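# Thin a branch by snapping off alternate fruitlets

## Task

Working from the tip of the branch inward, break off the fruitlets in odd positions (first, third, fifth and onward) and get every one of them onto the mat underneath; letting them fall there straight from the branch is fine. The even-positioned fruitlets have to stay attached. Striking any fruitlet hard, or clamping one with the gripper at full force, may fail the job. The result only counts if it holds without the robot supporting anything when the scene ends.

## Robot and tools

Robot: one six-joint arm with a two-finger parallel gripper, working in a physics simulation. Loose objects may occasionally get a brief outside nudge. Knocking anything off the table fails the task.

Frame: the scene frame has its origin on the table top under the arm base, +z up, and +y to the left when facing along +x. The base itself may sit slightly tilted. The state line reports end_effector_position (metres) and end_effector_quat_wxyz, plus linear (m/s) and angular (rad/s) velocities, all in this frame. That point (link pinch) lies midway between the finger pads, roughly 3 to 4 cm behind the fingertips. The fingers point along the gripper's +x and close along its y. The reported position gets less accurate the farther the arm reaches.

execute_actions: argument "actions" is a list holding zero or one item; optional "pictures" (boolean) decides whether camera images come back (by default they do).
- Empty list: sends nothing, just returns the current state.
- Move: {"rows": [[...]], "steps": n}, n from 1 to 15 (default 15), each step lasting 1/30 s. The single arm takes one list of rows; each row holds 7 numbers in this order: waist, shoulder, elbow, wrist pitch, wrist yaw, wrist roll, then gripper opening. The six joint values are absolute target angles in radians (the same scale as the Joint positions line), not offsets. One row is used per step; if there are fewer rows than steps, the last row repeats. Stated joint ranges: waist -3.054 to 3.054, shoulder 0.000 to 3.142, elbow 0.000 to 2.356, wrist pitch -1.571 to 1.571, wrist yaw -1.571 to 1.571, wrist roll -3.142 to 3.142. A target more than 0.010 rad beyond a range end, and farther out than the joint currently is, gets the whole call refused and nothing is sent. The true end may differ by up to 0.010 rad; a target past it gets clipped there, and "joint sent to its limit" may show up (possibly about an earlier action). Missing that line does not prove there is more travel.
- Opening: absolute value from -1 to 1; +1 means fully open (0.088 m pad gap), empty fingers touch near -0.80, and anything lower adds no travel. Going from open to closed needs at least about 0.5 s.
- Wait: {"steps": n} with no rows, n up to 300; counts from the previous result, your reply time included.

Motion limits: each joint target is held within a set lead of the measured angle (0.211 rad for waist, shoulder and elbow; 0.213 for wrist pitch; 0.267 for wrist yaw; 0.228 for wrist roll), and targets are pulled back if they would put the gripper over 70 mm from where it is now. Large moves therefore take several calls. Friction can leave a joint short of its target, and tiny changes may do nothing at all, so compare Joint positions after each move. Between calls the arm keeps heading for the last row you sent, until it more or less stops or a step is HELD.

Result lines: Joint positions / Joint velocities list the six joints, then the pad gap in metres. grip_measured is the opening on the command scale; it may be off by about 1 mm overall and reads up to 0.061 narrower while squeezing something hard. To hold an item, command about 0.07 below grip_measured; a smaller margin grips more gently. Parts under about 3 mm wide get proportionally less force. Pads press with 34 to 49 N at most and can spike when they first touch. grip_effort_n is the motor's own effort (negative means closing), capped near 83 N, with offset and noise, and is not a pad-force measurement. Joint torques and External joint torques use joint order and include friction and error. HELD marks steps where your row was not (fully) sent; "joint command not followed" means the clearance check changed targets (mounting blocks and posts count as part of the arm).

Faults: when contact torque hits a load limit (waist 18.2, shoulder 22.5, elbow 22.4, wrist pitch 5.92, wrist yaw 5.9, wrist roll 5.54 N m, held weight included), the arm halts for 10 s and the rest of the call is dropped. Holding loads for long heats motors: a MOTOR HOT warning from 50 °C, an OVER-TEMPERATURE FAULT stop at 95 °C, and the arm can lose power and go limp.

zoom_image: camera ("cam_high", "cam_low" or "cam_wrist") plus region [x0, y0, x1, y1] in pixels of that camera's latest 504x504 image, top-left is (0,0), region no larger than 504x504. Gives a closer view and moves nothing.



Careful work: approach fruitlets slowly, never slam into them, pull or twist instead of crushing with opening -1, count from the tip before each removal, and make sure detached fruitlets land on the mat instead of bouncing off the table.

Each tool is called after "Call:" as name([rows], argument=value, ...), one row to a line, values as JSON.

Reference images:

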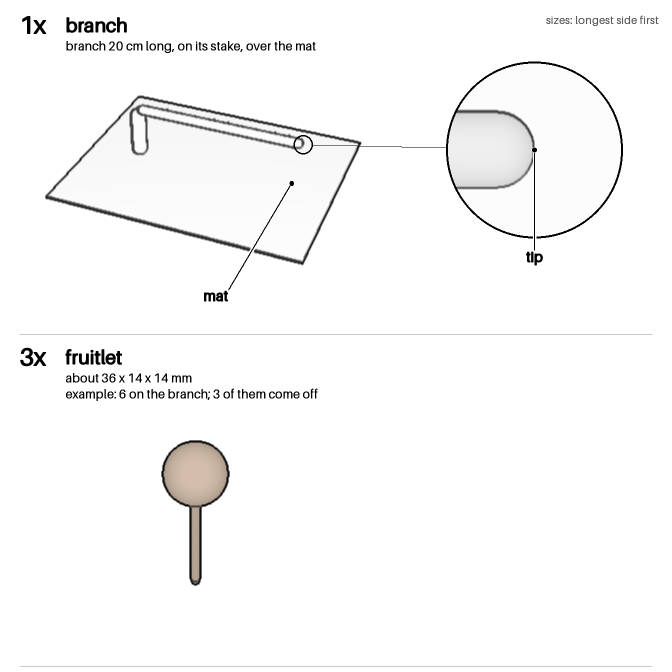

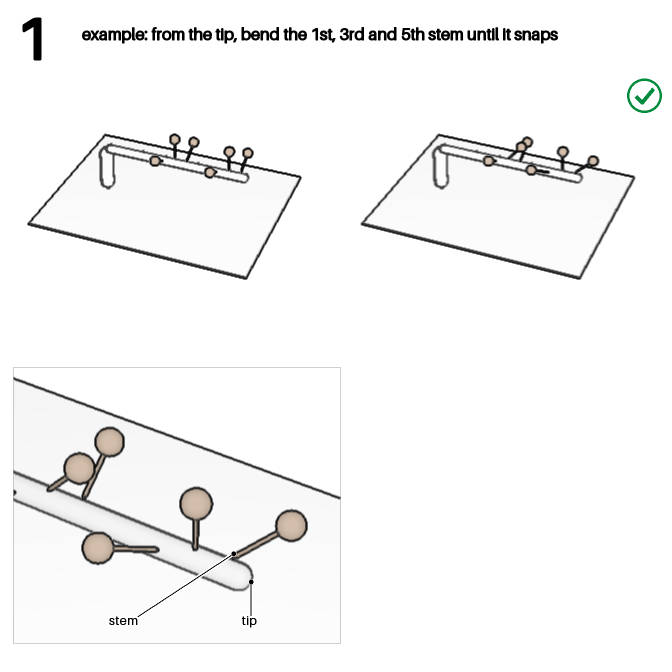

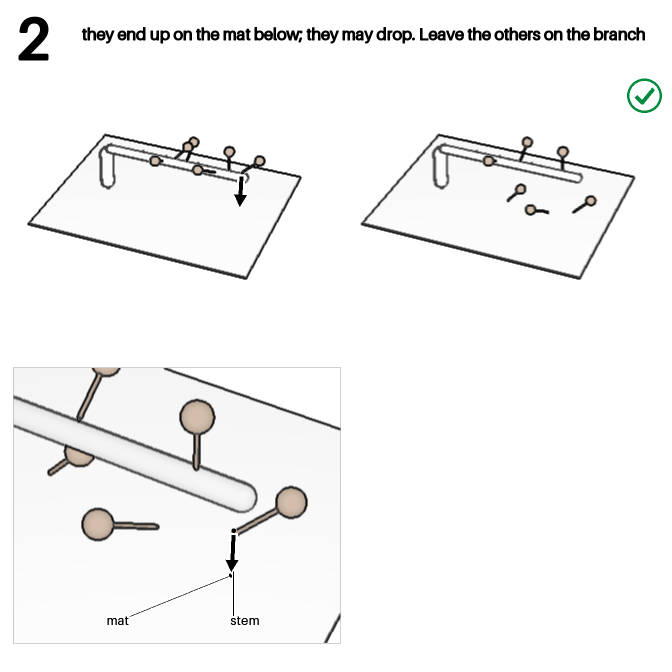

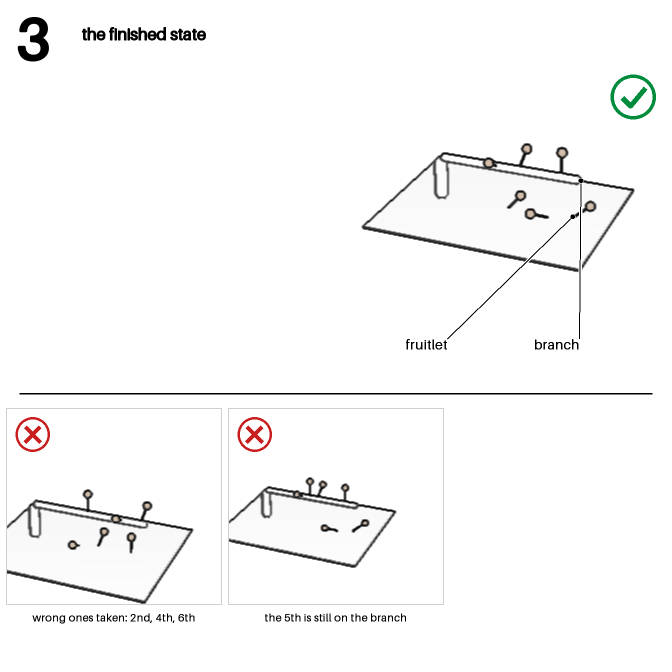

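## Session

Call:
execute_actions(actions=[])

Scene clock: 0.00 s of 4200.00 s.
end_effector_position=(+0.4270, +0.4297, +0.1127) grip_measured=+0.549 grip_effort_n=n/a end_effector_quat_wxyz=(+0.766, -0.012, +0.211, +0.608) end_effector_velocity=(-0.002, -0.000, +0.004) end_effector_angular_velocity=(-0.007, -0.011, +0.022)
Joint positions: [ 0.437  2.267  1.422  1.459 -0.801  0.864  0.066]
Joint velocities: [-0.007 -0.007 -0.002  0.007 -0.022 -0.007 -0.   ]
Joint torques (N m, as the arm reports them, + toward a larger angle): no reading
External joint torques (N m, as the arm's controller estimates them; a push from outside toward a larger angle lowers the number): no reading
Motor temperatures (°C, as the motors report them): [27 25 27 25 26 26]
Heat: hottest waist 27 °C (+0.0 °C/min).

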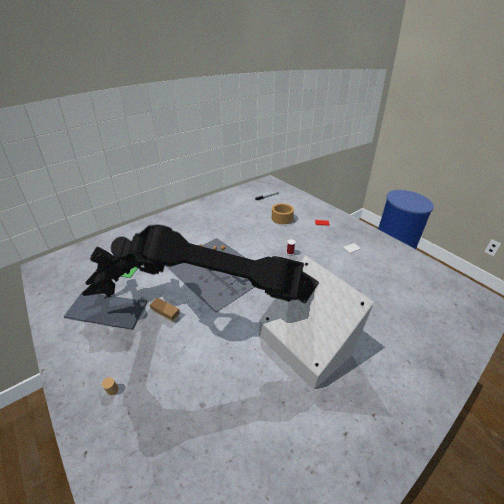

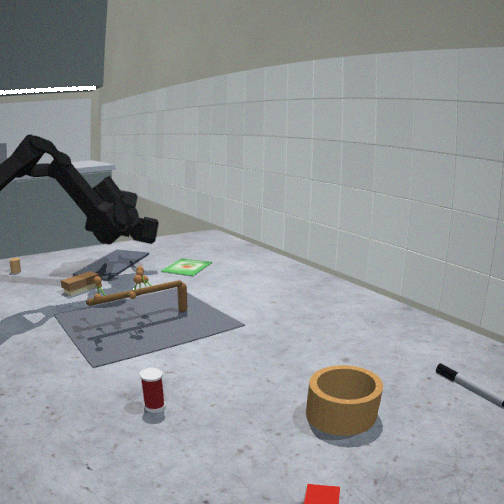

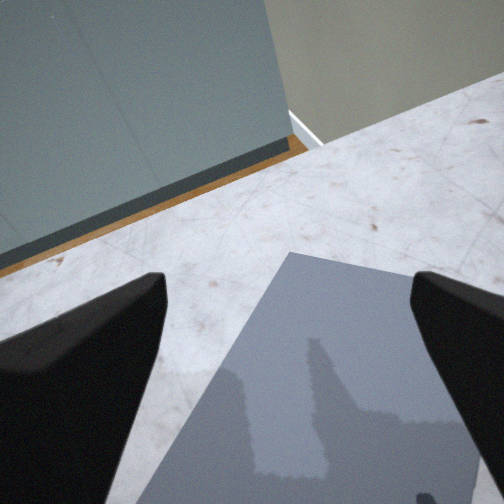

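Call:
zoom_image(camera="cam_low", region=[40, 240, 260, 380])

Call:
zoom_image(camera="cam_high", region=[120, 200, 320, 340])

Region (40, 240, 260, 380) of cam_low's 504x504 image, scaled by 2.291, with more detail than that image has; it fills the top 321 rows of this view, and the rest is white.

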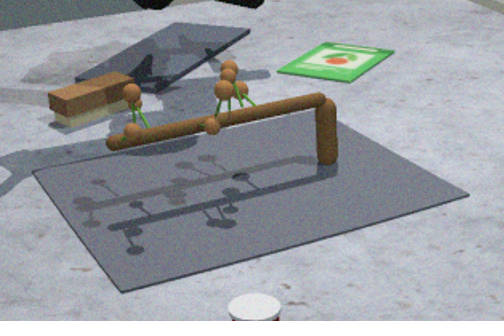

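Region (120, 200, 320, 340) of cam_high's 504x504 image, scaled by 2.520, with more detail than that image has; it fills the top 353 rows of this view, and the rest is white.

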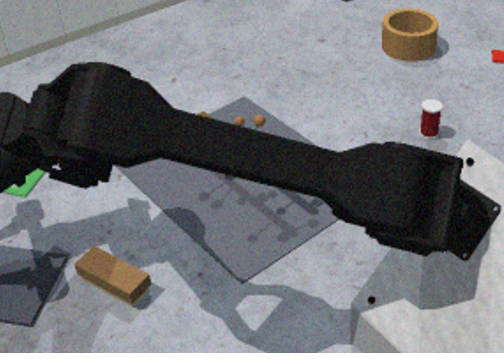

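Call:
execute_actions([
  {"rows": [[0.3,2.2,1.5,1.2,-0.8,0.7,0.55],[0.1,2.15,1.55,0.8,-0.78,0.4,0.55],[-0.2,2.12,1.6,0.3,-0.75,0.1,0.55],[-0.45,2.1,1.6,-0.2,-0.72,-0.2,0.55]],"steps":15},
], pictures=false)

Call:
execute_actions([
  {"rows": [[-0.45,2.296,1.783,-1.424,-0.693,-0.54,0.55]],"steps":15},
], pictures=false)

Call:
execute_actions([
  {"steps":45},
])

Scene clock: 100.87 s of 4200.00 s.
end_effector_position=(+0.5510, +0.3341, +0.2922) grip_measured=+0.549 grip_effort_n=4.9 end_effector_quat_wxyz=(+0.866, -0.230, +0.044, +0.441) end_effector_velocity=(+0.199, -0.416, +0.354) end_effector_angular_velocity=(-0.643, -0.974, -0.953)
Joint positions: [ 0.046  2.134  1.574  1.003 -0.736  0.408  0.066]
Joint velocities: [-0.984 -0.125  0.11  -0.93   0.066 -1.004  0.   ]
Joint torques (N m, as the arm reports them, + toward a larger angle): [-6.72 -8.31  5.14  0.58  0.57 -0.22]
External joint torques (N m, as the arm's controller estimates them; a push from outside toward a larger angle lowers the number): [ 1.18 -1.17  1.15 -0.3   0.11 -0.25]
Motor temperatures (°C, as the motors report them): [35 35 28 28 26 26]
Heat: hottest waist 35 °C (+2.0 °C/min).
Steps of this call (steps 1 to 90: nothing new was sent; then 97.37 s passed at rest; steps 91 to 105: all 15 steps of this action). Readings (joint positions):
91: [0.431 2.261 1.430 1.421 -0.808 0.833]
92: [0.416 2.256 1.443 1.378 -0.807 0.804]
94: [0.372 2.244 1.469 1.329 -0.793 0.752]
98: [0.264 2.197 1.519 1.223 -0.763 0.641]
105: the state above

Scene clock: 101.37 s of 4200.00 s.
end_effector_position=(+0.6126, +0.0973, +0.4141) grip_measured=+0.549 grip_effort_n=4.0 end_effector_quat_wxyz=(+0.893, -0.409, +0.050, +0.180) end_effector_velocity=(-0.040, -0.538, +0.178) end_effector_angular_velocity=(-1.029, -0.111, -1.135)
Joint positions: [-0.368  2.26   1.753  0.542 -0.7   -0.07   0.066]
Joint velocities: [-0.799  0.134  0.232 -1.458  0.051 -1.575 -0.   ]
Joint torques (N m, as the arm reports them, + toward a larger angle): [-6.63 -5.37  5.97  0.65  0.53 -0.21]
External joint torques (N m, as the arm's controller estimates them; a push from outside toward a larger angle lowers the number): [ 1.23  1.62  1.24 -0.36  0.12 -0.28]
Motor temperatures (°C, as the motors report them): [36 35 28 28 26 26]
Heat: hottest waist 36 °C (+3.0 °C/min).
Steps of this call (steps 1 to 15: all 15 steps of this action). Readings (joint positions):
1: [0.014 2.141 1.593 0.976 -0.735 0.380]
2: [-0.015 2.154 1.619 0.950 -0.727 0.351]
4: [-0.070 2.178 1.660 0.895 -0.719 0.295]
8: [-0.176 2.218 1.706 0.784 -0.711 0.181]
15: the state above

Scene clock: 102.87 s of 4200.00 s.
end_effector_position=(+0.3792, +0.0025, +0.2507) grip_measured=+0.549 grip_effort_n=3.0 end_effector_quat_wxyz=(+0.708, -0.001, +0.706, -0.002) end_effector_velocity=(-0.005, +0.004, +0.002) end_effector_angular_velocity=(+0.019, +0.016, -0.000)
Joint positions: [-0.449  2.285  1.774 -1.419 -0.692 -0.534  0.066]
Joint velocities: [-0.002 -0.002  0.002 -0.037 -0.007 -0.022 -0.   ]
Joint torques (N m, as the arm reports them, + toward a larger angle): [-5.94 -5.07  5.61 -0.02 -0.08 -0.25]
External joint torques (N m, as the arm's controller estimates them; a push from outside toward a larger angle lowers the number): [ 0.99  1.28  1.26 -0.26 -0.05 -0.25]
Motor temperatures (°C, as the motors report them): [36 35 29 28 26 26]
Heat: hottest waist 36 °C (+3.0 °C/min).
Steps of this call (steps 1 to 45: the robot went on to your last target). Readings (joint positions):
1: [-0.394 2.264 1.760 0.486 -0.698 -0.130]
2: [-0.417 2.268 1.766 0.430 -0.695 -0.189]
4: [-0.449 2.274 1.771 0.318 -0.692 -0.307]
8: [-0.462 2.282 1.772 0.092 -0.692 -0.470]
45: the state above

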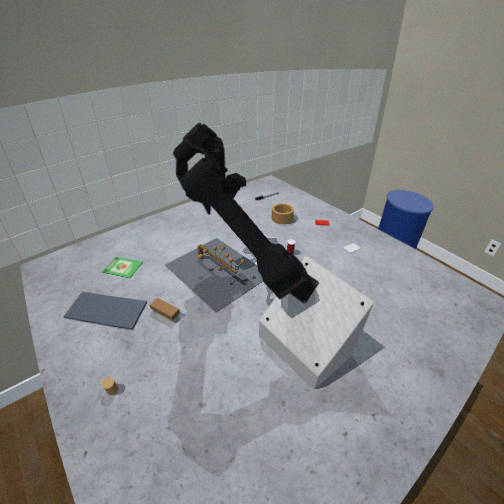

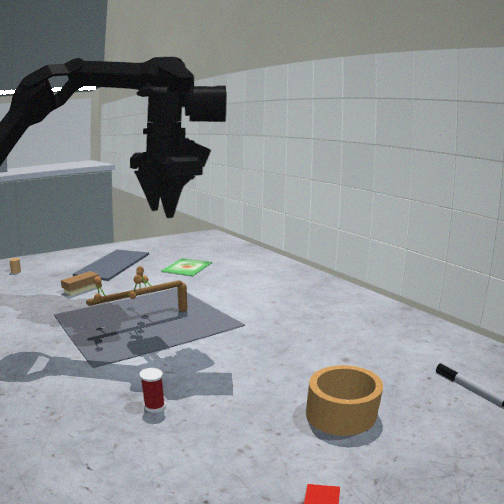

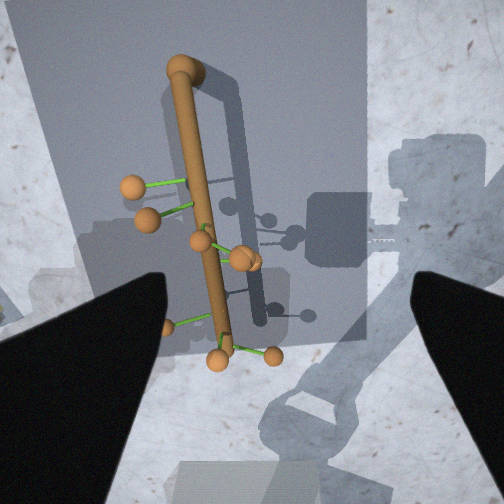

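Call:
zoom_image(camera="cam_wrist", region=[100, 150, 320, 390])

Region (100, 150, 320, 390) of cam_wrist's 504x504 image, scaled by 2.100, with more detail than that image has; it fills the left 462 columns of this view, and the rest is white.

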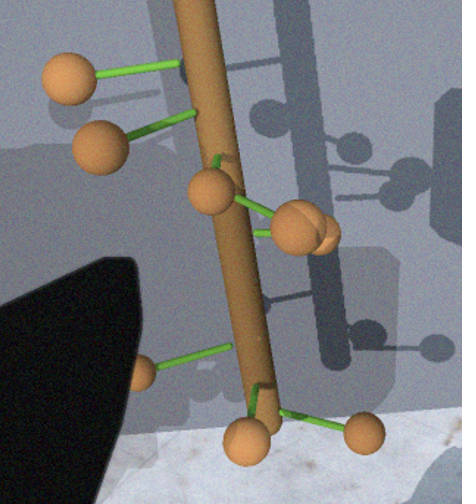

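Call:
execute_actions([
  {"rows": [[-0.42,2.24,1.65,-1.32,-0.70,-0.50,0.7],[-0.39,2.19,1.52,-1.22,-0.71,-0.47,0.85],[-0.36,2.13,1.39,-1.12,-0.72,-0.43,1.0],[-0.3425,2.0875,1.285,-1.0455,-0.728,-0.404,1.0]],"steps":15},
], pictures=false)

Call:
execute_actions([
  {"steps":30},
])

Scene clock: 172.37 s of 4200.00 s.
end_effector_position=(+0.3318, +0.0177, +0.1792) grip_measured=+0.978 grip_effort_n=14.2 end_effector_quat_wxyz=(+0.704, -0.001, +0.710, +0.000) end_effector_velocity=(-0.000, +0.001, +0.001) end_effector_angular_velocity=(-0.014, -0.053, +0.023)
Joint positions: [-0.342  2.104  1.301 -1.054 -0.724 -0.412  0.087]
Joint velocities: [-0.002 -0.051 -0.061  0.081 -0.007  0.022  0.003]
Joint torques (N m, as the arm reports them, + toward a larger angle): [-5.22 -6.78  3.43  0.24 -0.15  0.22]
External joint torques (N m, as the arm's controller estimates them; a push from outside toward a larger angle lowers the number): [ 0.81 -1.   -0.81  0.   -0.1   0.23]
Motor temperatures (°C, as the motors report them): [38 31 30 26 26 26]
Heat: hottest waist 38 °C (+2.0 °C/min).
Steps of this call (steps 1 to 15: the robot went on to your last target; steps 16 to 90: nothing new was sent; then 66.00 s passed at rest; steps 91 to 105: all 15 steps of this action). Readings (joint positions):
91: [-0.447 2.278 1.753 -1.395 -0.694 -0.532]
92: [-0.442 2.258 1.707 -1.344 -0.697 -0.519]
94: [-0.414 2.202 1.596 -1.236 -0.703 -0.474]
98: [-0.346 2.117 1.399 -1.105 -0.724 -0.429]
105: the state above

Scene clock: 173.37 s of 4200.00 s.
end_effector_position=(+0.3312, +0.0181, +0.1793) grip_measured=+0.984 grip_effort_n=14.2 end_effector_quat_wxyz=(+0.706, -0.002, +0.709, +0.000) end_effector_velocity=(-0.001, +0.000, +0.002) end_effector_angular_velocity=(+0.009, -0.003, -0.003)
Joint positions: [-0.342  2.098  1.294 -1.048 -0.724 -0.41   0.087]
Joint velocities: [-0.007 -0.002 -0.002 -0.007 -0.007 -0.007  0.   ]
Joint torques (N m, as the arm reports them, + toward a larger angle): [-5.14 -6.6   3.4   0.25 -0.16  0.21]
External joint torques (N m, as the arm's controller estimates them; a push from outside toward a larger angle lowers the number): [ 0.99 -1.06 -0.74  0.01 -0.13  0.21]
Motor temperatures (°C, as the motors report them): [38 31 30 26 26 26]
Heat: hottest waist 38 °C (+2.0 °C/min).
Steps of this call (steps 1 to 15: the robot went on to your last target; steps 16 to 30: nothing new was sent). Readings (joint positions):
1: [-0.342 2.103 1.299 -1.052 -0.724 -0.412]
2: [-0.342 2.101 1.298 -1.051 -0.724 -0.412]
4: [-0.342 2.099 1.297 -1.049 -0.724 -0.411]
8: [-0.342 2.098 1.294 -1.048 -0.724 -0.411]
30: the state above
The arm was judged still, so your last target was given up. Only a new action makes it travel on or press farther. Fingers that are still opening or closing keep moving.

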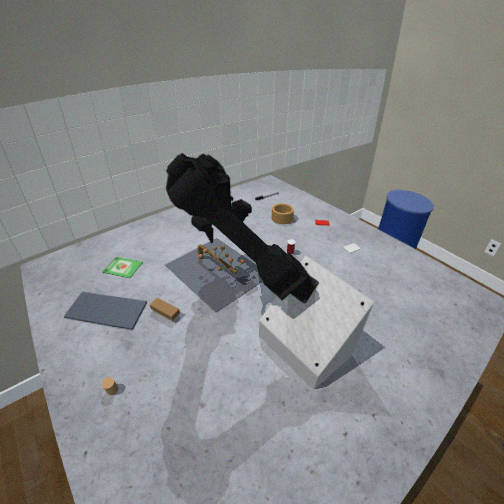

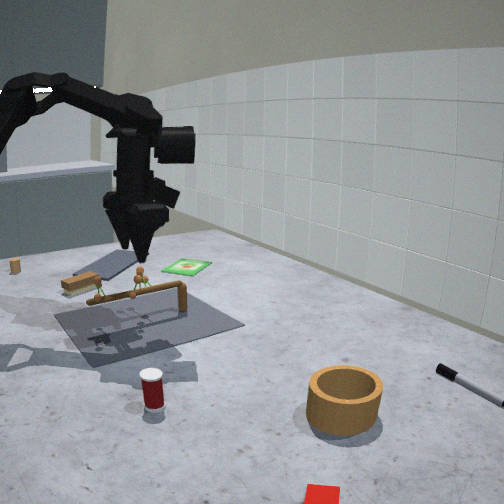

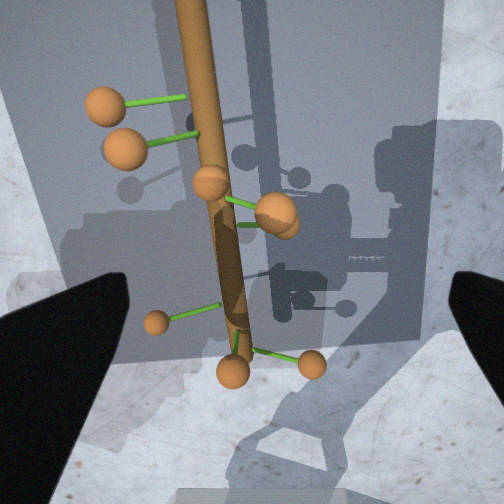

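Call:
zoom_image(camera="cam_wrist", region=[80, 80, 340, 400])

Call:
zoom_image(camera="cam_low", region=[70, 220, 210, 330])

Region (80, 80, 340, 400) of cam_wrist's 504x504 image, scaled by 1.575, with more detail than that image has; it fills the left 410 columns of this view, and the rest is white.

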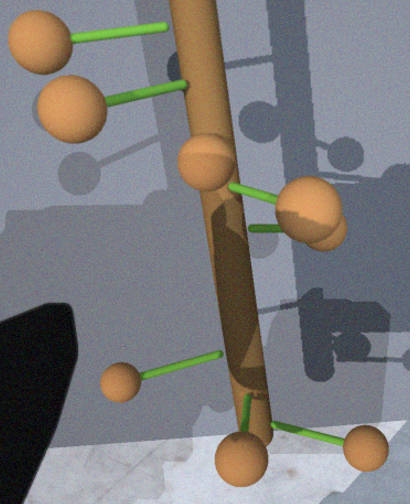

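Region (70, 220, 210, 330) of cam_low's 504x504 image, scaled by 3.600, with more detail than that image has; it fills the top 396 rows of this view, and the rest is white.

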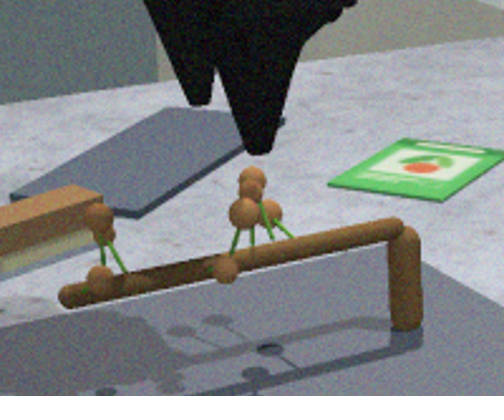

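Call:
execute_actions([
  {"rows": [[-0.36,2.07,1.22,-1.02,-0.72,-0.43,0.6],[-0.38,2.05,1.16,-0.99,-0.715,-0.45,0.2],[-0.40,2.02,1.09,-0.96,-0.71,-0.48,-0.2],[-0.42,2.0,1.03,-0.935,-0.705,-0.50,-0.6],[-0.433,1.9836,0.9765,-0.9155,-0.70,-0.518,-0.85]],"steps":15},
], pictures=false)

Call:
execute_actions([
  {"steps":25},
])

Scene clock: 293.87 s of 4200.00 s.
end_effector_position=(+0.2658, -0.0034, +0.1653) grip_measured=-0.727 grip_effort_n=-2.6 end_effector_quat_wxyz=(+0.707, +0.004, +0.707, -0.002) end_effector_velocity=(-0.003, +0.001, +0.003) end_effector_angular_velocity=(-0.007, -0.037, +0.037)
Joint positions: [-0.43   1.994  0.99  -0.92  -0.703 -0.51   0.003]
Joint velocities: [-0.012 -0.042 -0.042  0.037 -0.007 -0.022 -0.104]
Joint torques (N m, as the arm reports them, + toward a larger angle): [-4.34 -5.33  3.19  0.24  0.04 -0.26]
External joint torques (N m, as the arm's controller estimates them; a push from outside toward a larger angle lowers the number): [ 0.67 -1.01 -0.77 -0.01  0.06 -0.26]
Motor temperatures (°C, as the motors report them): [37 33 29 26 26 26]
Heat: hottest waist 37 °C (+0.0 °C/min).
Steps of this call (steps 1 to 90: nothing new was sent; then 117.00 s passed at rest; steps 91 to 105: all 15 steps of this action). Readings (joint positions):
91: [-0.343 2.095 1.283 -1.036 -0.725 -0.410]
92: [-0.347 2.085 1.259 -1.021 -0.725 -0.416]
94: [-0.370 2.052 1.176 -0.989 -0.723 -0.447]
98: [-0.424 2.012 1.028 -0.943 -0.704 -0.493]
105: the state above

Scene clock: 294.70 s of 4200.00 s.
end_effector_position=(+0.2647, -0.0036, +0.1648) grip_measured=-0.812 grip_effort_n=-83.5 end_effector_quat_wxyz=(+0.707, +0.004, +0.707, -0.002) end_effector_velocity=(-0.001, +0.002, +0.000) end_effector_angular_velocity=(+0.009, -0.000, +0.001)
Joint positions: [-0.431  1.993  0.985 -0.918 -0.703 -0.512  0.   ]
Joint velocities: [-0.002 -0.002 -0.002 -0.007 -0.007 -0.007  0.   ]
Joint torques (N m, as the arm reports them, + toward a larger angle): [-4.31 -5.48  3.33  0.26  0.05 -0.26]
External joint torques (N m, as the arm's controller estimates them; a push from outside toward a larger angle lowers the number): [ 0.65 -1.02 -0.75  0.    0.09 -0.26]
Motor temperatures (°C, as the motors report them): [37 33 29 26 26 26]
Heat: hottest waist 37 °C (+0.0 °C/min).
Steps of this call (steps 1 to 15: the robot went on to your last target; steps 16 to 25: nothing new was sent). Readings (joint positions):
1: [-0.430 1.994 0.989 -0.919 -0.703 -0.510]
2: [-0.430 1.993 0.988 -0.919 -0.703 -0.511]
4: [-0.430 1.993 0.986 -0.918 -0.703 -0.511]
8: [-0.431 1.993 0.985 -0.918 -0.703 -0.511]
25: the state above
The arm was judged still, so your last target was given up. Only a new action makes it travel on or press farther. Fingers that are still opening or closing keep moving.

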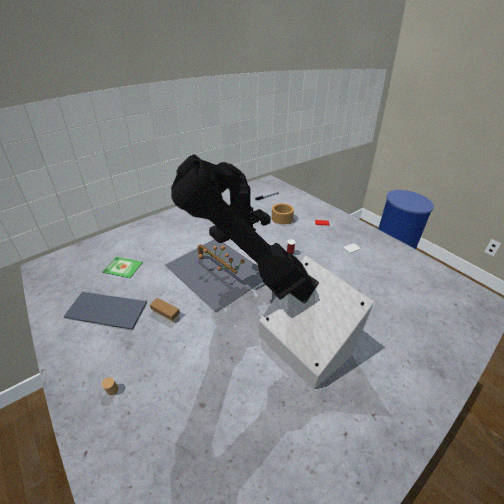

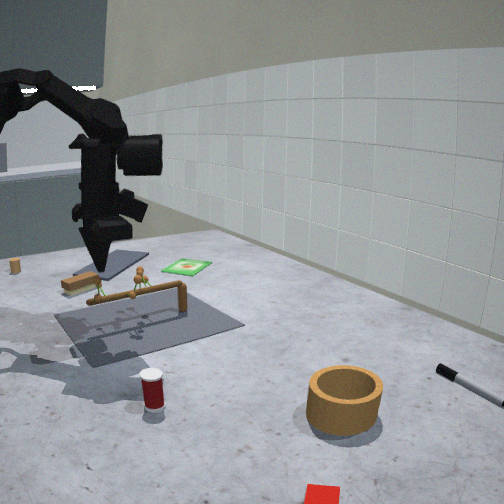

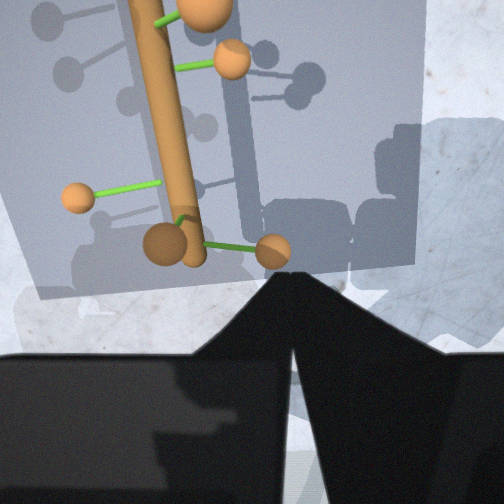

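Call:
execute_actions([
  {"rows": [[-0.42,1.989,0.965,-0.89,-0.704,-0.504,-0.8],[-0.405,1.995,0.95,-0.855,-0.709,-0.485,-0.8],[-0.39,2.002,0.935,-0.82,-0.713,-0.465,-0.8],[-0.375,2.009,0.919,-0.787,-0.718,-0.445,-0.8]],"steps":15},
], pictures=false)

Call:
execute_actions([
  {"steps":20},
])

Scene clock: 326.67 s of 4200.00 s.
end_effector_position=(+0.2663, -0.0031, +0.1444) grip_measured=-0.803 grip_effort_n=14.2 end_effector_quat_wxyz=(+0.711, -0.007, +0.703, +0.001) end_effector_velocity=(-0.003, -0.002, -0.001) end_effector_angular_velocity=(-0.006, +0.003, -0.011)
Joint positions: [-0.379  1.999  0.928 -0.791 -0.714 -0.452  0.   ]
Joint velocities: [-0.002 -0.002 -0.012  0.007  0.007  0.007  0.   ]
Joint torques (N m, as the arm reports them, + toward a larger angle): [-3.87 -3.42  3.15  0.27 -0.17  0.21]
External joint torques (N m, as the arm's controller estimates them; a push from outside toward a larger angle lowers the number): [ 1.14  1.04 -0.61  0.02 -0.15  0.21]
Motor temperatures (°C, as the motors report them): [36 33 29 26 26 26]
Heat: hottest waist 36 °C (-1.0 °C/min).
Steps of this call (steps 1 to 90: nothing new was sent; then 28.47 s passed at rest; steps 91 to 105: all 15 steps of this action). Readings (joint positions):
91: [-0.430 1.993 0.983 -0.911 -0.703 -0.512]
92: [-0.428 1.993 0.977 -0.896 -0.703 -0.510]
94: [-0.413 1.993 0.960 -0.853 -0.705 -0.489]
98: [-0.382 1.998 0.933 -0.808 -0.712 -0.462]
105: the state above

Scene clock: 327.33 s of 4200.00 s.
end_effector_position=(+0.2661, -0.0032, +0.1440) grip_measured=-0.803 grip_effort_n=14.2 end_effector_quat_wxyz=(+0.711, -0.007, +0.703, +0.001) end_effector_velocity=(-0.001, +0.001, +0.000) end_effector_angular_velocity=(+0.009, +0.000, +0.001)
Joint positions: [-0.378  1.999  0.927 -0.789 -0.714 -0.451  0.   ]
Joint velocities: [-0.002 -0.002 -0.002 -0.007 -0.007 -0.007  0.   ]
Joint torques (N m, as the arm reports them, + toward a larger angle): [-3.94 -3.42  3.12  0.28 -0.16  0.21]
External joint torques (N m, as the arm's controller estimates them; a push from outside toward a larger angle lowers the number): [ 0.99  1.08 -0.67  0.02 -0.13  0.21]
Motor temperatures (°C, as the motors report them): [36 32 29 26 26 26]
Heat: hottest waist 36 °C (-1.0 °C/min).
Steps of this call (steps 1 to 15: the robot went on to your last target; steps 16 to 20: nothing new was sent). Readings (joint positions):
1: [-0.379 1.999 0.928 -0.791 -0.714 -0.452]
2: [-0.378 1.999 0.927 -0.790 -0.714 -0.452]
4: [-0.378 1.999 0.927 -0.790 -0.714 -0.452]
8: [-0.378 1.999 0.927 -0.789 -0.714 -0.451]
20: the state above
The arm was judged still, so your last target was given up. Only a new action makes it travel on or press farther. Fingers that are still opening or closing keep moving.

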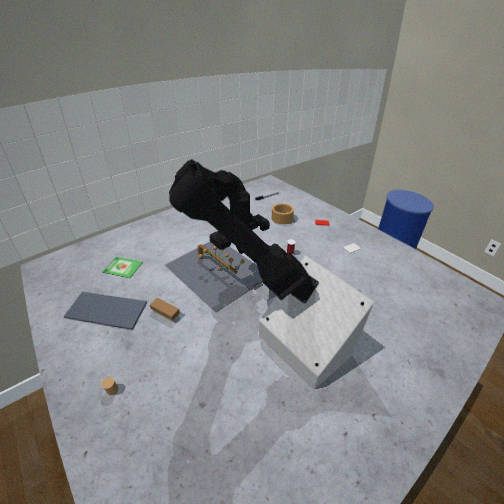

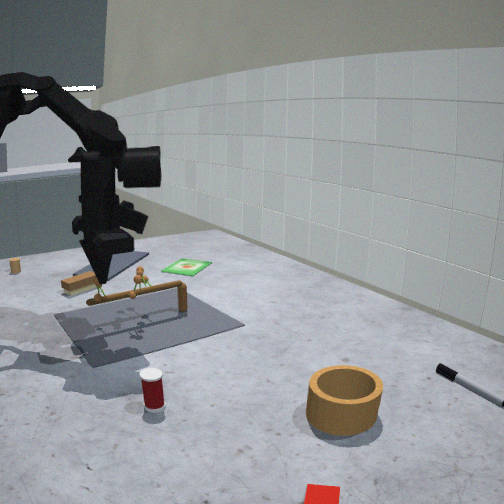

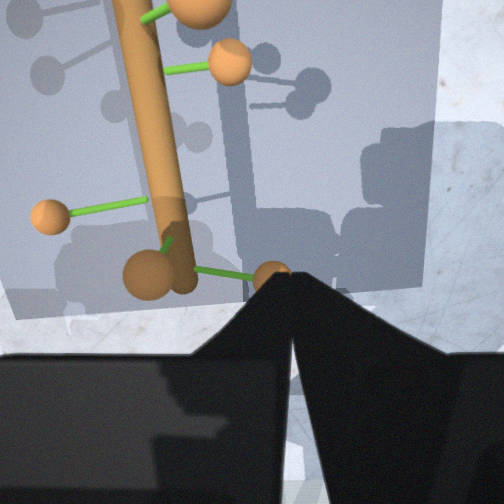

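Call:
execute_actions([
  {"rows": [[-0.37,2.012,0.918,-0.775,-0.719,-0.44,-0.8],[-0.36,2.018,0.909,-0.755,-0.722,-0.428,-0.8],[-0.35,2.024,0.90,-0.737,-0.725,-0.416,-0.8],[-0.34,2.03,0.891,-0.72,-0.728,-0.404,-0.8],[-0.33,2.036,0.882,-0.70,-0.731,-0.392,-0.8],[-0.323,2.04,0.876,-0.688,-0.733,-0.385,-0.8],[-0.317,2.044,0.870,-0.677,-0.735,-0.378,-0.8]],"steps":15},
], pictures=false)

Call:
execute_actions([
  {"steps":15},
])

Scene clock: 349.97 s of 4200.00 s.
end_effector_position=(+0.2628, -0.0022, +0.1196) grip_measured=-0.803 grip_effort_n=14.2 end_effector_quat_wxyz=(+0.705, -0.002, +0.709, +0.001) end_effector_velocity=(+0.002, -0.001, -0.000) end_effector_angular_velocity=(+0.002, -0.016, +0.002)
Joint positions: [-0.321  2.034  0.879 -0.682 -0.731 -0.386  0.   ]
Joint velocities: [-0.002 -0.002 -0.007  0.022 -0.007  0.007  0.   ]
Joint torques (N m, as the arm reports them, + toward a larger angle): [-3.97 -3.48  2.68  0.22 -0.14  0.2 ]
External joint torques (N m, as the arm's controller estimates them; a push from outside toward a larger angle lowers the number): [ 1.03  1.05 -0.68  0.01 -0.12  0.2 ]
Motor temperatures (°C, as the motors report them): [36 31 29 26 26 26]
Heat: hottest waist 36 °C (-1.0 °C/min).
Steps of this call (steps 1 to 90: nothing new was sent; then 19.13 s passed at rest; steps 91 to 105: all 15 steps of this action). Readings (joint positions):
91: [-0.377 2.000 0.927 -0.787 -0.715 -0.450]
92: [-0.375 2.001 0.925 -0.779 -0.716 -0.446]
94: [-0.365 2.006 0.917 -0.755 -0.719 -0.432]
98: [-0.333 2.026 0.891 -0.705 -0.727 -0.400]
105: the state above

Scene clock: 350.47 s of 4200.00 s.
end_effector_position=(+0.2628, -0.0022, +0.1192) grip_measured=-0.803 grip_effort_n=14.2 end_effector_quat_wxyz=(+0.706, -0.002, +0.709, +0.001) end_effector_velocity=(-0.001, +0.001, +0.001) end_effector_angular_velocity=(+0.009, +0.001, -0.014)
Joint positions: [-0.32   2.034  0.878 -0.679 -0.732 -0.384  0.   ]
Joint velocities: [-0.002 -0.002 -0.002 -0.007 -0.007  0.007  0.   ]
Joint torques (N m, as the arm reports them, + toward a larger angle): [-3.94 -3.46  2.78  0.25 -0.17  0.21]
External joint torques (N m, as the arm's controller estimates them; a push from outside toward a larger angle lowers the number): [ 1.07  1.13 -0.68  0.   -0.14  0.21]
Motor temperatures (°C, as the motors report them): [36 31 29 26 26 26]
Heat: hottest waist 36 °C (-1.0 °C/min).
Steps of this call (steps 1 to 15: the robot went on to your last target). Readings (joint positions):
1: [-0.321 2.034 0.879 -0.681 -0.732 -0.386]
2: [-0.321 2.034 0.878 -0.681 -0.732 -0.385]
4: [-0.321 2.034 0.878 -0.680 -0.732 -0.385]
8: [-0.320 2.034 0.878 -0.679 -0.732 -0.384]
15: the state above
The arm was judged still, so your last target was given up. Only a new action makes it travel on or press farther. Fingers that are still opening or closing keep moving.

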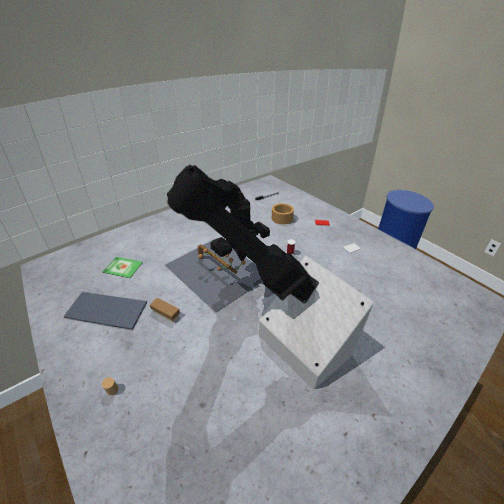

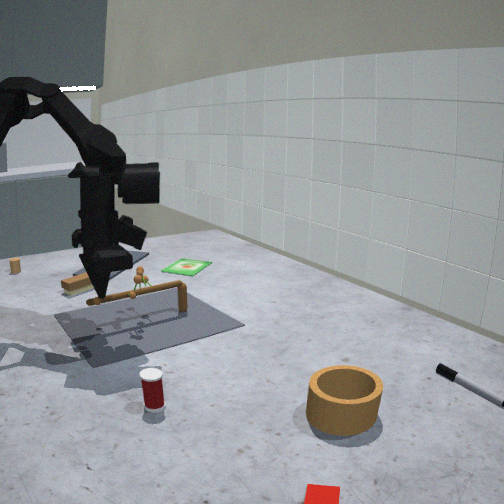

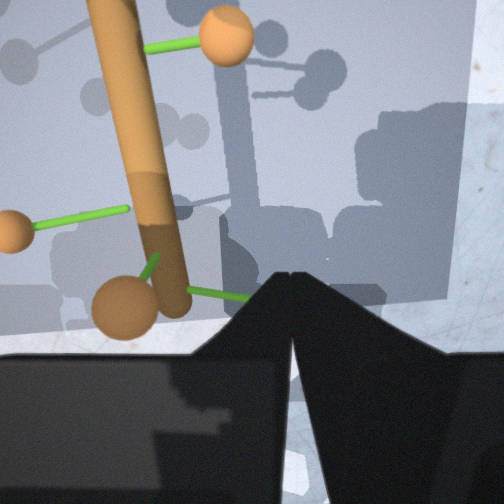

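Call:
zoom_image(camera="cam_low", region=[70, 250, 170, 320])

Region (70, 250, 170, 320) of cam_low's 504x504 image, scaled by 5.040, with more detail than that image has; it fills the top 353 rows of this view, and the rest is white.

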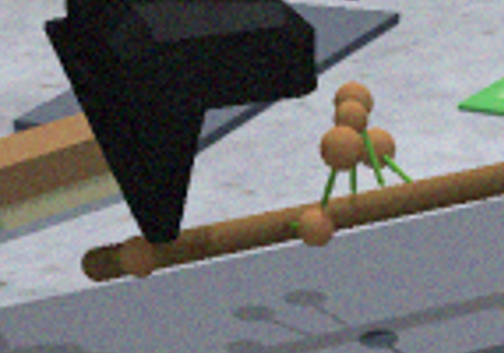

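Call:
execute_actions([
  {"rows": [[-0.333,2.026,0.885,-0.70,-0.729,-0.395,-0.8],[-0.345,2.016,0.89,-0.72,-0.727,-0.41,-0.8],[-0.351,2.012,0.892,-0.732,-0.7254,-0.416,-0.8],[-0.351,2.012,0.892,-0.732,-0.7254,-0.416,-0.8],[-0.351,2.012,0.892,-0.732,-0.7254,-0.416,-0.8],[-0.353,2.006,0.88,-0.728,-0.7254,-0.419,-0.8],[-0.355,2.0,0.868,-0.724,-0.7254,-0.422,-0.8],[-0.358,1.993,0.856,-0.719,-0.7254,-0.426,-0.8]],"steps":15},
], pictures=false)

Call:
execute_actions([
  {"steps":15},
])

Scene clock: 385.30 s of 4200.00 s.
end_effector_position=(+0.2564, -0.0025, +0.1293) grip_measured=-0.803 grip_effort_n=14.2 end_effector_quat_wxyz=(+0.709, +0.002, +0.706, +0.000) end_effector_velocity=(-0.011, +0.001, -0.003) end_effector_angular_velocity=(+0.018, +0.017, -0.008)
Joint positions: [-0.355  2.004  0.866 -0.719 -0.729 -0.418  0.   ]
Joint velocities: [-0.007 -0.002 -0.032 -0.007 -0.007 -0.022  0.   ]
Joint torques (N m, as the arm reports them, + toward a larger angle): [-4.25 -5.55  2.92  0.1   0.09 -0.28]
External joint torques (N m, as the arm's controller estimates them; a push from outside toward a larger angle lowers the number): [ 0.61 -1.1  -0.7  -0.15  0.13 -0.28]
Motor temperatures (°C, as the motors report them): [35 30 29 26 26 26]
Heat: hottest waist 35 °C (-1.0 °C/min).
Steps of this call (steps 1 to 90: nothing new was sent; then 31.33 s passed at rest; steps 91 to 105: all 15 steps of this action). Readings (joint positions):
91: [-0.321 2.034 0.878 -0.680 -0.732 -0.384]
92: [-0.324 2.034 0.878 -0.688 -0.732 -0.385]
94: [-0.335 2.031 0.879 -0.710 -0.731 -0.396]
98: [-0.349 2.018 0.877 -0.719 -0.729 -0.410]
105: the state above

Scene clock: 385.80 s of 4200.00 s.
end_effector_position=(+0.2560, -0.0024, +0.1293) grip_measured=-0.803 grip_effort_n=13.7 end_effector_quat_wxyz=(+0.708, +0.002, +0.706, +0.000) end_effector_velocity=(-0.004, +0.002, +0.000) end_effector_angular_velocity=(+0.013, +0.010, -0.009)
Joint positions: [-0.356  2.003  0.864 -0.719 -0.729 -0.42   0.   ]
Joint velocities: [-0.002 -0.002 -0.002 -0.022 -0.007 -0.007  0.   ]
Joint torques (N m, as the arm reports them, + toward a larger angle): [-4.22 -5.42  2.93  0.11  0.08 -0.26]
External joint torques (N m, as the arm's controller estimates them; a push from outside toward a larger angle lowers the number): [ 0.63 -1.02 -0.65 -0.12  0.12 -0.26]
Motor temperatures (°C, as the motors report them): [35 30 29 26 26 26]
Heat: hottest waist 35 °C (-1.0 °C/min).
Steps of this call (steps 1 to 15: the robot went on to your last target). Readings (joint positions):
1: [-0.355 2.004 0.865 -0.719 -0.729 -0.419]
2: [-0.355 2.004 0.864 -0.719 -0.729 -0.419]
4: [-0.356 2.003 0.864 -0.719 -0.729 -0.419]
8: [-0.356 2.003 0.864 -0.719 -0.729 -0.420]
15: the state above
The arm was judged still, so your last target was given up. Only a new action makes it travel on or press farther. Fingers that are still opening or closing keep moving.

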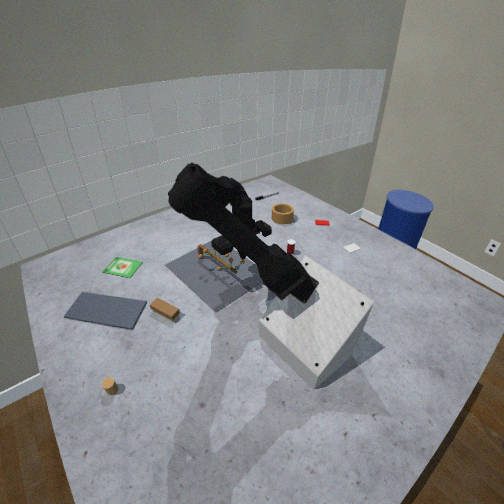

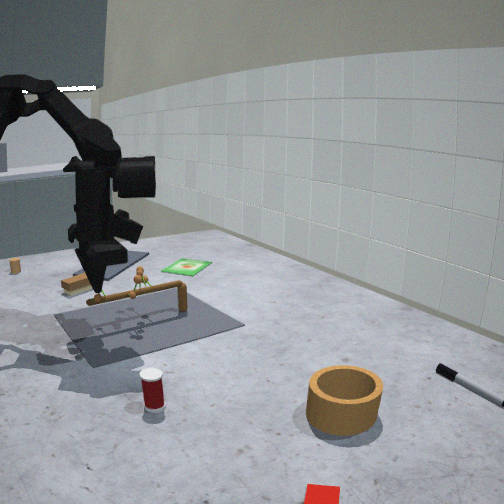

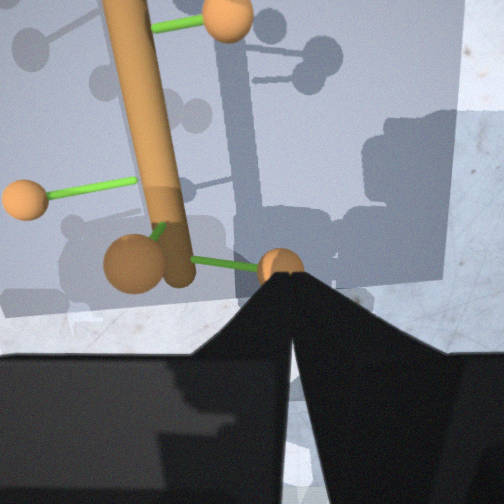

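Call:
execute_actions([
  {"rows": [[-0.352,2.008,0.861,-0.712,-0.730,-0.416,-0.8],[-0.349,2.012,0.858,-0.705,-0.731,-0.412,-0.8],[-0.346,2.015,0.855,-0.698,-0.732,-0.408,-0.8],[-0.343,2.017,0.853,-0.691,-0.733,-0.404,-0.8],[-0.340,2.019,0.851,-0.684,-0.734,-0.400,-0.8],[-0.337,2.021,0.849,-0.678,-0.734,-0.397,-0.8],[-0.334,2.023,0.847,-0.672,-0.735,-0.394,-0.8],[-0.331,2.025,0.845,-0.666,-0.735,-0.391,-0.8],[-0.329,2.026,0.843,-0.661,-0.736,-0.388,-0.8],[-0.327,2.027,0.841,-0.656,-0.736,-0.385,-0.8],[-0.325,2.028,0.840,-0.652,-0.737,-0.383,-0.8],[-0.323,2.029,0.839,-0.648,-0.737,-0.381,-0.8],[-0.321,2.030,0.838,-0.644,-0.737,-0.379,-0.8],[-0.319,2.031,0.837,-0.640,-0.738,-0.377,-0.8],[-0.317,2.032,0.836,-0.636,-0.738,-0.375,-0.8]],"steps":15},
], pictures=false)

Call:
execute_actions([
  {"rows": [[-0.315,2.033,0.834,-0.631,-0.738,-0.373,-0.8],[-0.313,2.034,0.832,-0.626,-0.739,-0.371,-0.8],[-0.311,2.035,0.830,-0.622,-0.739,-0.369,-0.8],[-0.309,2.036,0.828,-0.618,-0.740,-0.366,-0.8],[-0.308,2.037,0.826,-0.615,-0.740,-0.364,-0.8],[-0.307,2.038,0.824,-0.612,-0.740,-0.362,-0.8],[-0.306,2.039,0.822,-0.609,-0.741,-0.360,-0.8],[-0.3045,2.040,0.820,-0.6065,-0.741,-0.357,-0.8]],"steps":15},
])

Scene clock: 406.63 s of 4200.00 s.
end_effector_position=(+0.2585, -0.0031, +0.1183) grip_measured=-0.803 grip_effort_n=14.2 end_effector_quat_wxyz=(+0.710, -0.005, +0.704, +0.003) end_effector_velocity=(+0.003, +0.003, -0.020) end_effector_angular_velocity=(+0.007, -0.005, -0.006)
Joint positions: [-0.326  2.019  0.846 -0.65  -0.733 -0.387  0.   ]
Joint velocities: [ 0.056  0.027 -0.032  0.11  -0.022  0.081  0.   ]
Joint torques (N m, as the arm reports them, + toward a larger angle): [-3.83 -3.36  2.83  0.26 -0.18  0.2 ]
External joint torques (N m, as the arm's controller estimates them; a push from outside toward a larger angle lowers the number): [ 1.04  1.14 -0.62  0.01 -0.14  0.2 ]
Motor temperatures (°C, as the motors report them): [36 31 29 26 26 26]
Heat: hottest waist 36 °C (+0.0 °C/min).
Steps of this call (steps 1 to 90: nothing new was sent; then 17.33 s passed at rest; steps 91 to 105: all 15 steps of this action). Readings (joint positions):
91: [-0.356 2.003 0.864 -0.719 -0.729 -0.420]
92: [-0.356 2.003 0.864 -0.717 -0.729 -0.420]
94: [-0.353 2.003 0.863 -0.707 -0.729 -0.419]
98: [-0.342 2.008 0.859 -0.684 -0.730 -0.406]
105: the state above

Scene clock: 407.13 s of 4200.00 s.
end_effector_position=(+0.2568, -0.0031, +0.1106) grip_measured=-0.803 grip_effort_n=14.2 end_effector_quat_wxyz=(+0.709, -0.004, +0.705, +0.002) end_effector_velocity=(-0.003, +0.001, -0.000) end_effector_angular_velocity=(+0.010, +0.004, -0.017)
Joint positions: [-0.308  2.03   0.828 -0.61  -0.737 -0.364  0.   ]
Joint velocities: [-0.002 -0.002 -0.007 -0.007 -0.007  0.007  0.   ]
Joint torques (N m, as the arm reports them, + toward a larger angle): [-3.81 -3.4   2.65  0.26 -0.16  0.23]
External joint torques (N m, as the arm's controller estimates them; a push from outside toward a larger angle lowers the number): [ 1.08  1.08 -0.62  0.02 -0.14  0.23]
Motor temperatures (°C, as the motors report them): [36 31 29 26 26 26]
Heat: hottest waist 36 °C (+0.0 °C/min).
Steps of this call (steps 1 to 15: all 15 steps of this action). Readings (joint positions):
1: [-0.324 2.020 0.845 -0.645 -0.734 -0.385]
2: [-0.322 2.021 0.844 -0.641 -0.734 -0.383]
4: [-0.318 2.023 0.841 -0.632 -0.735 -0.379]
8: [-0.311 2.027 0.833 -0.618 -0.736 -0.370]
15: the state above

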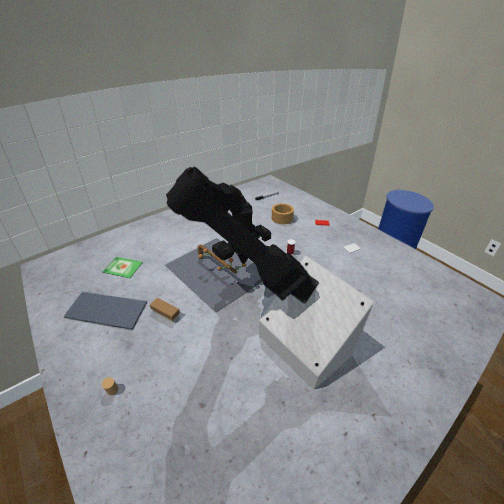

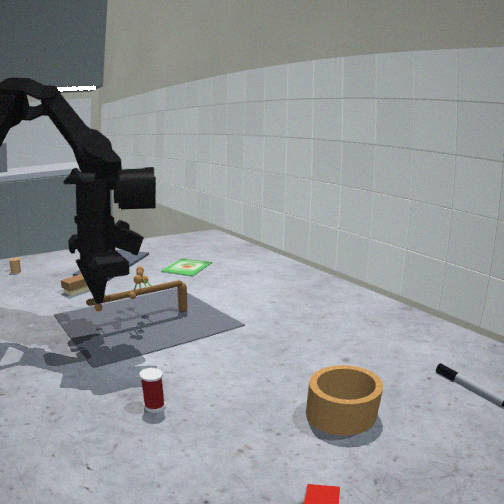

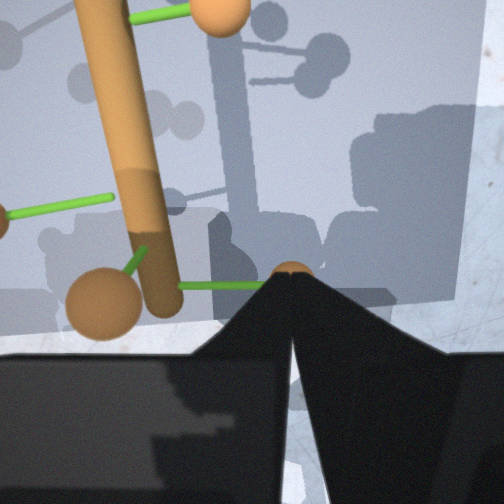

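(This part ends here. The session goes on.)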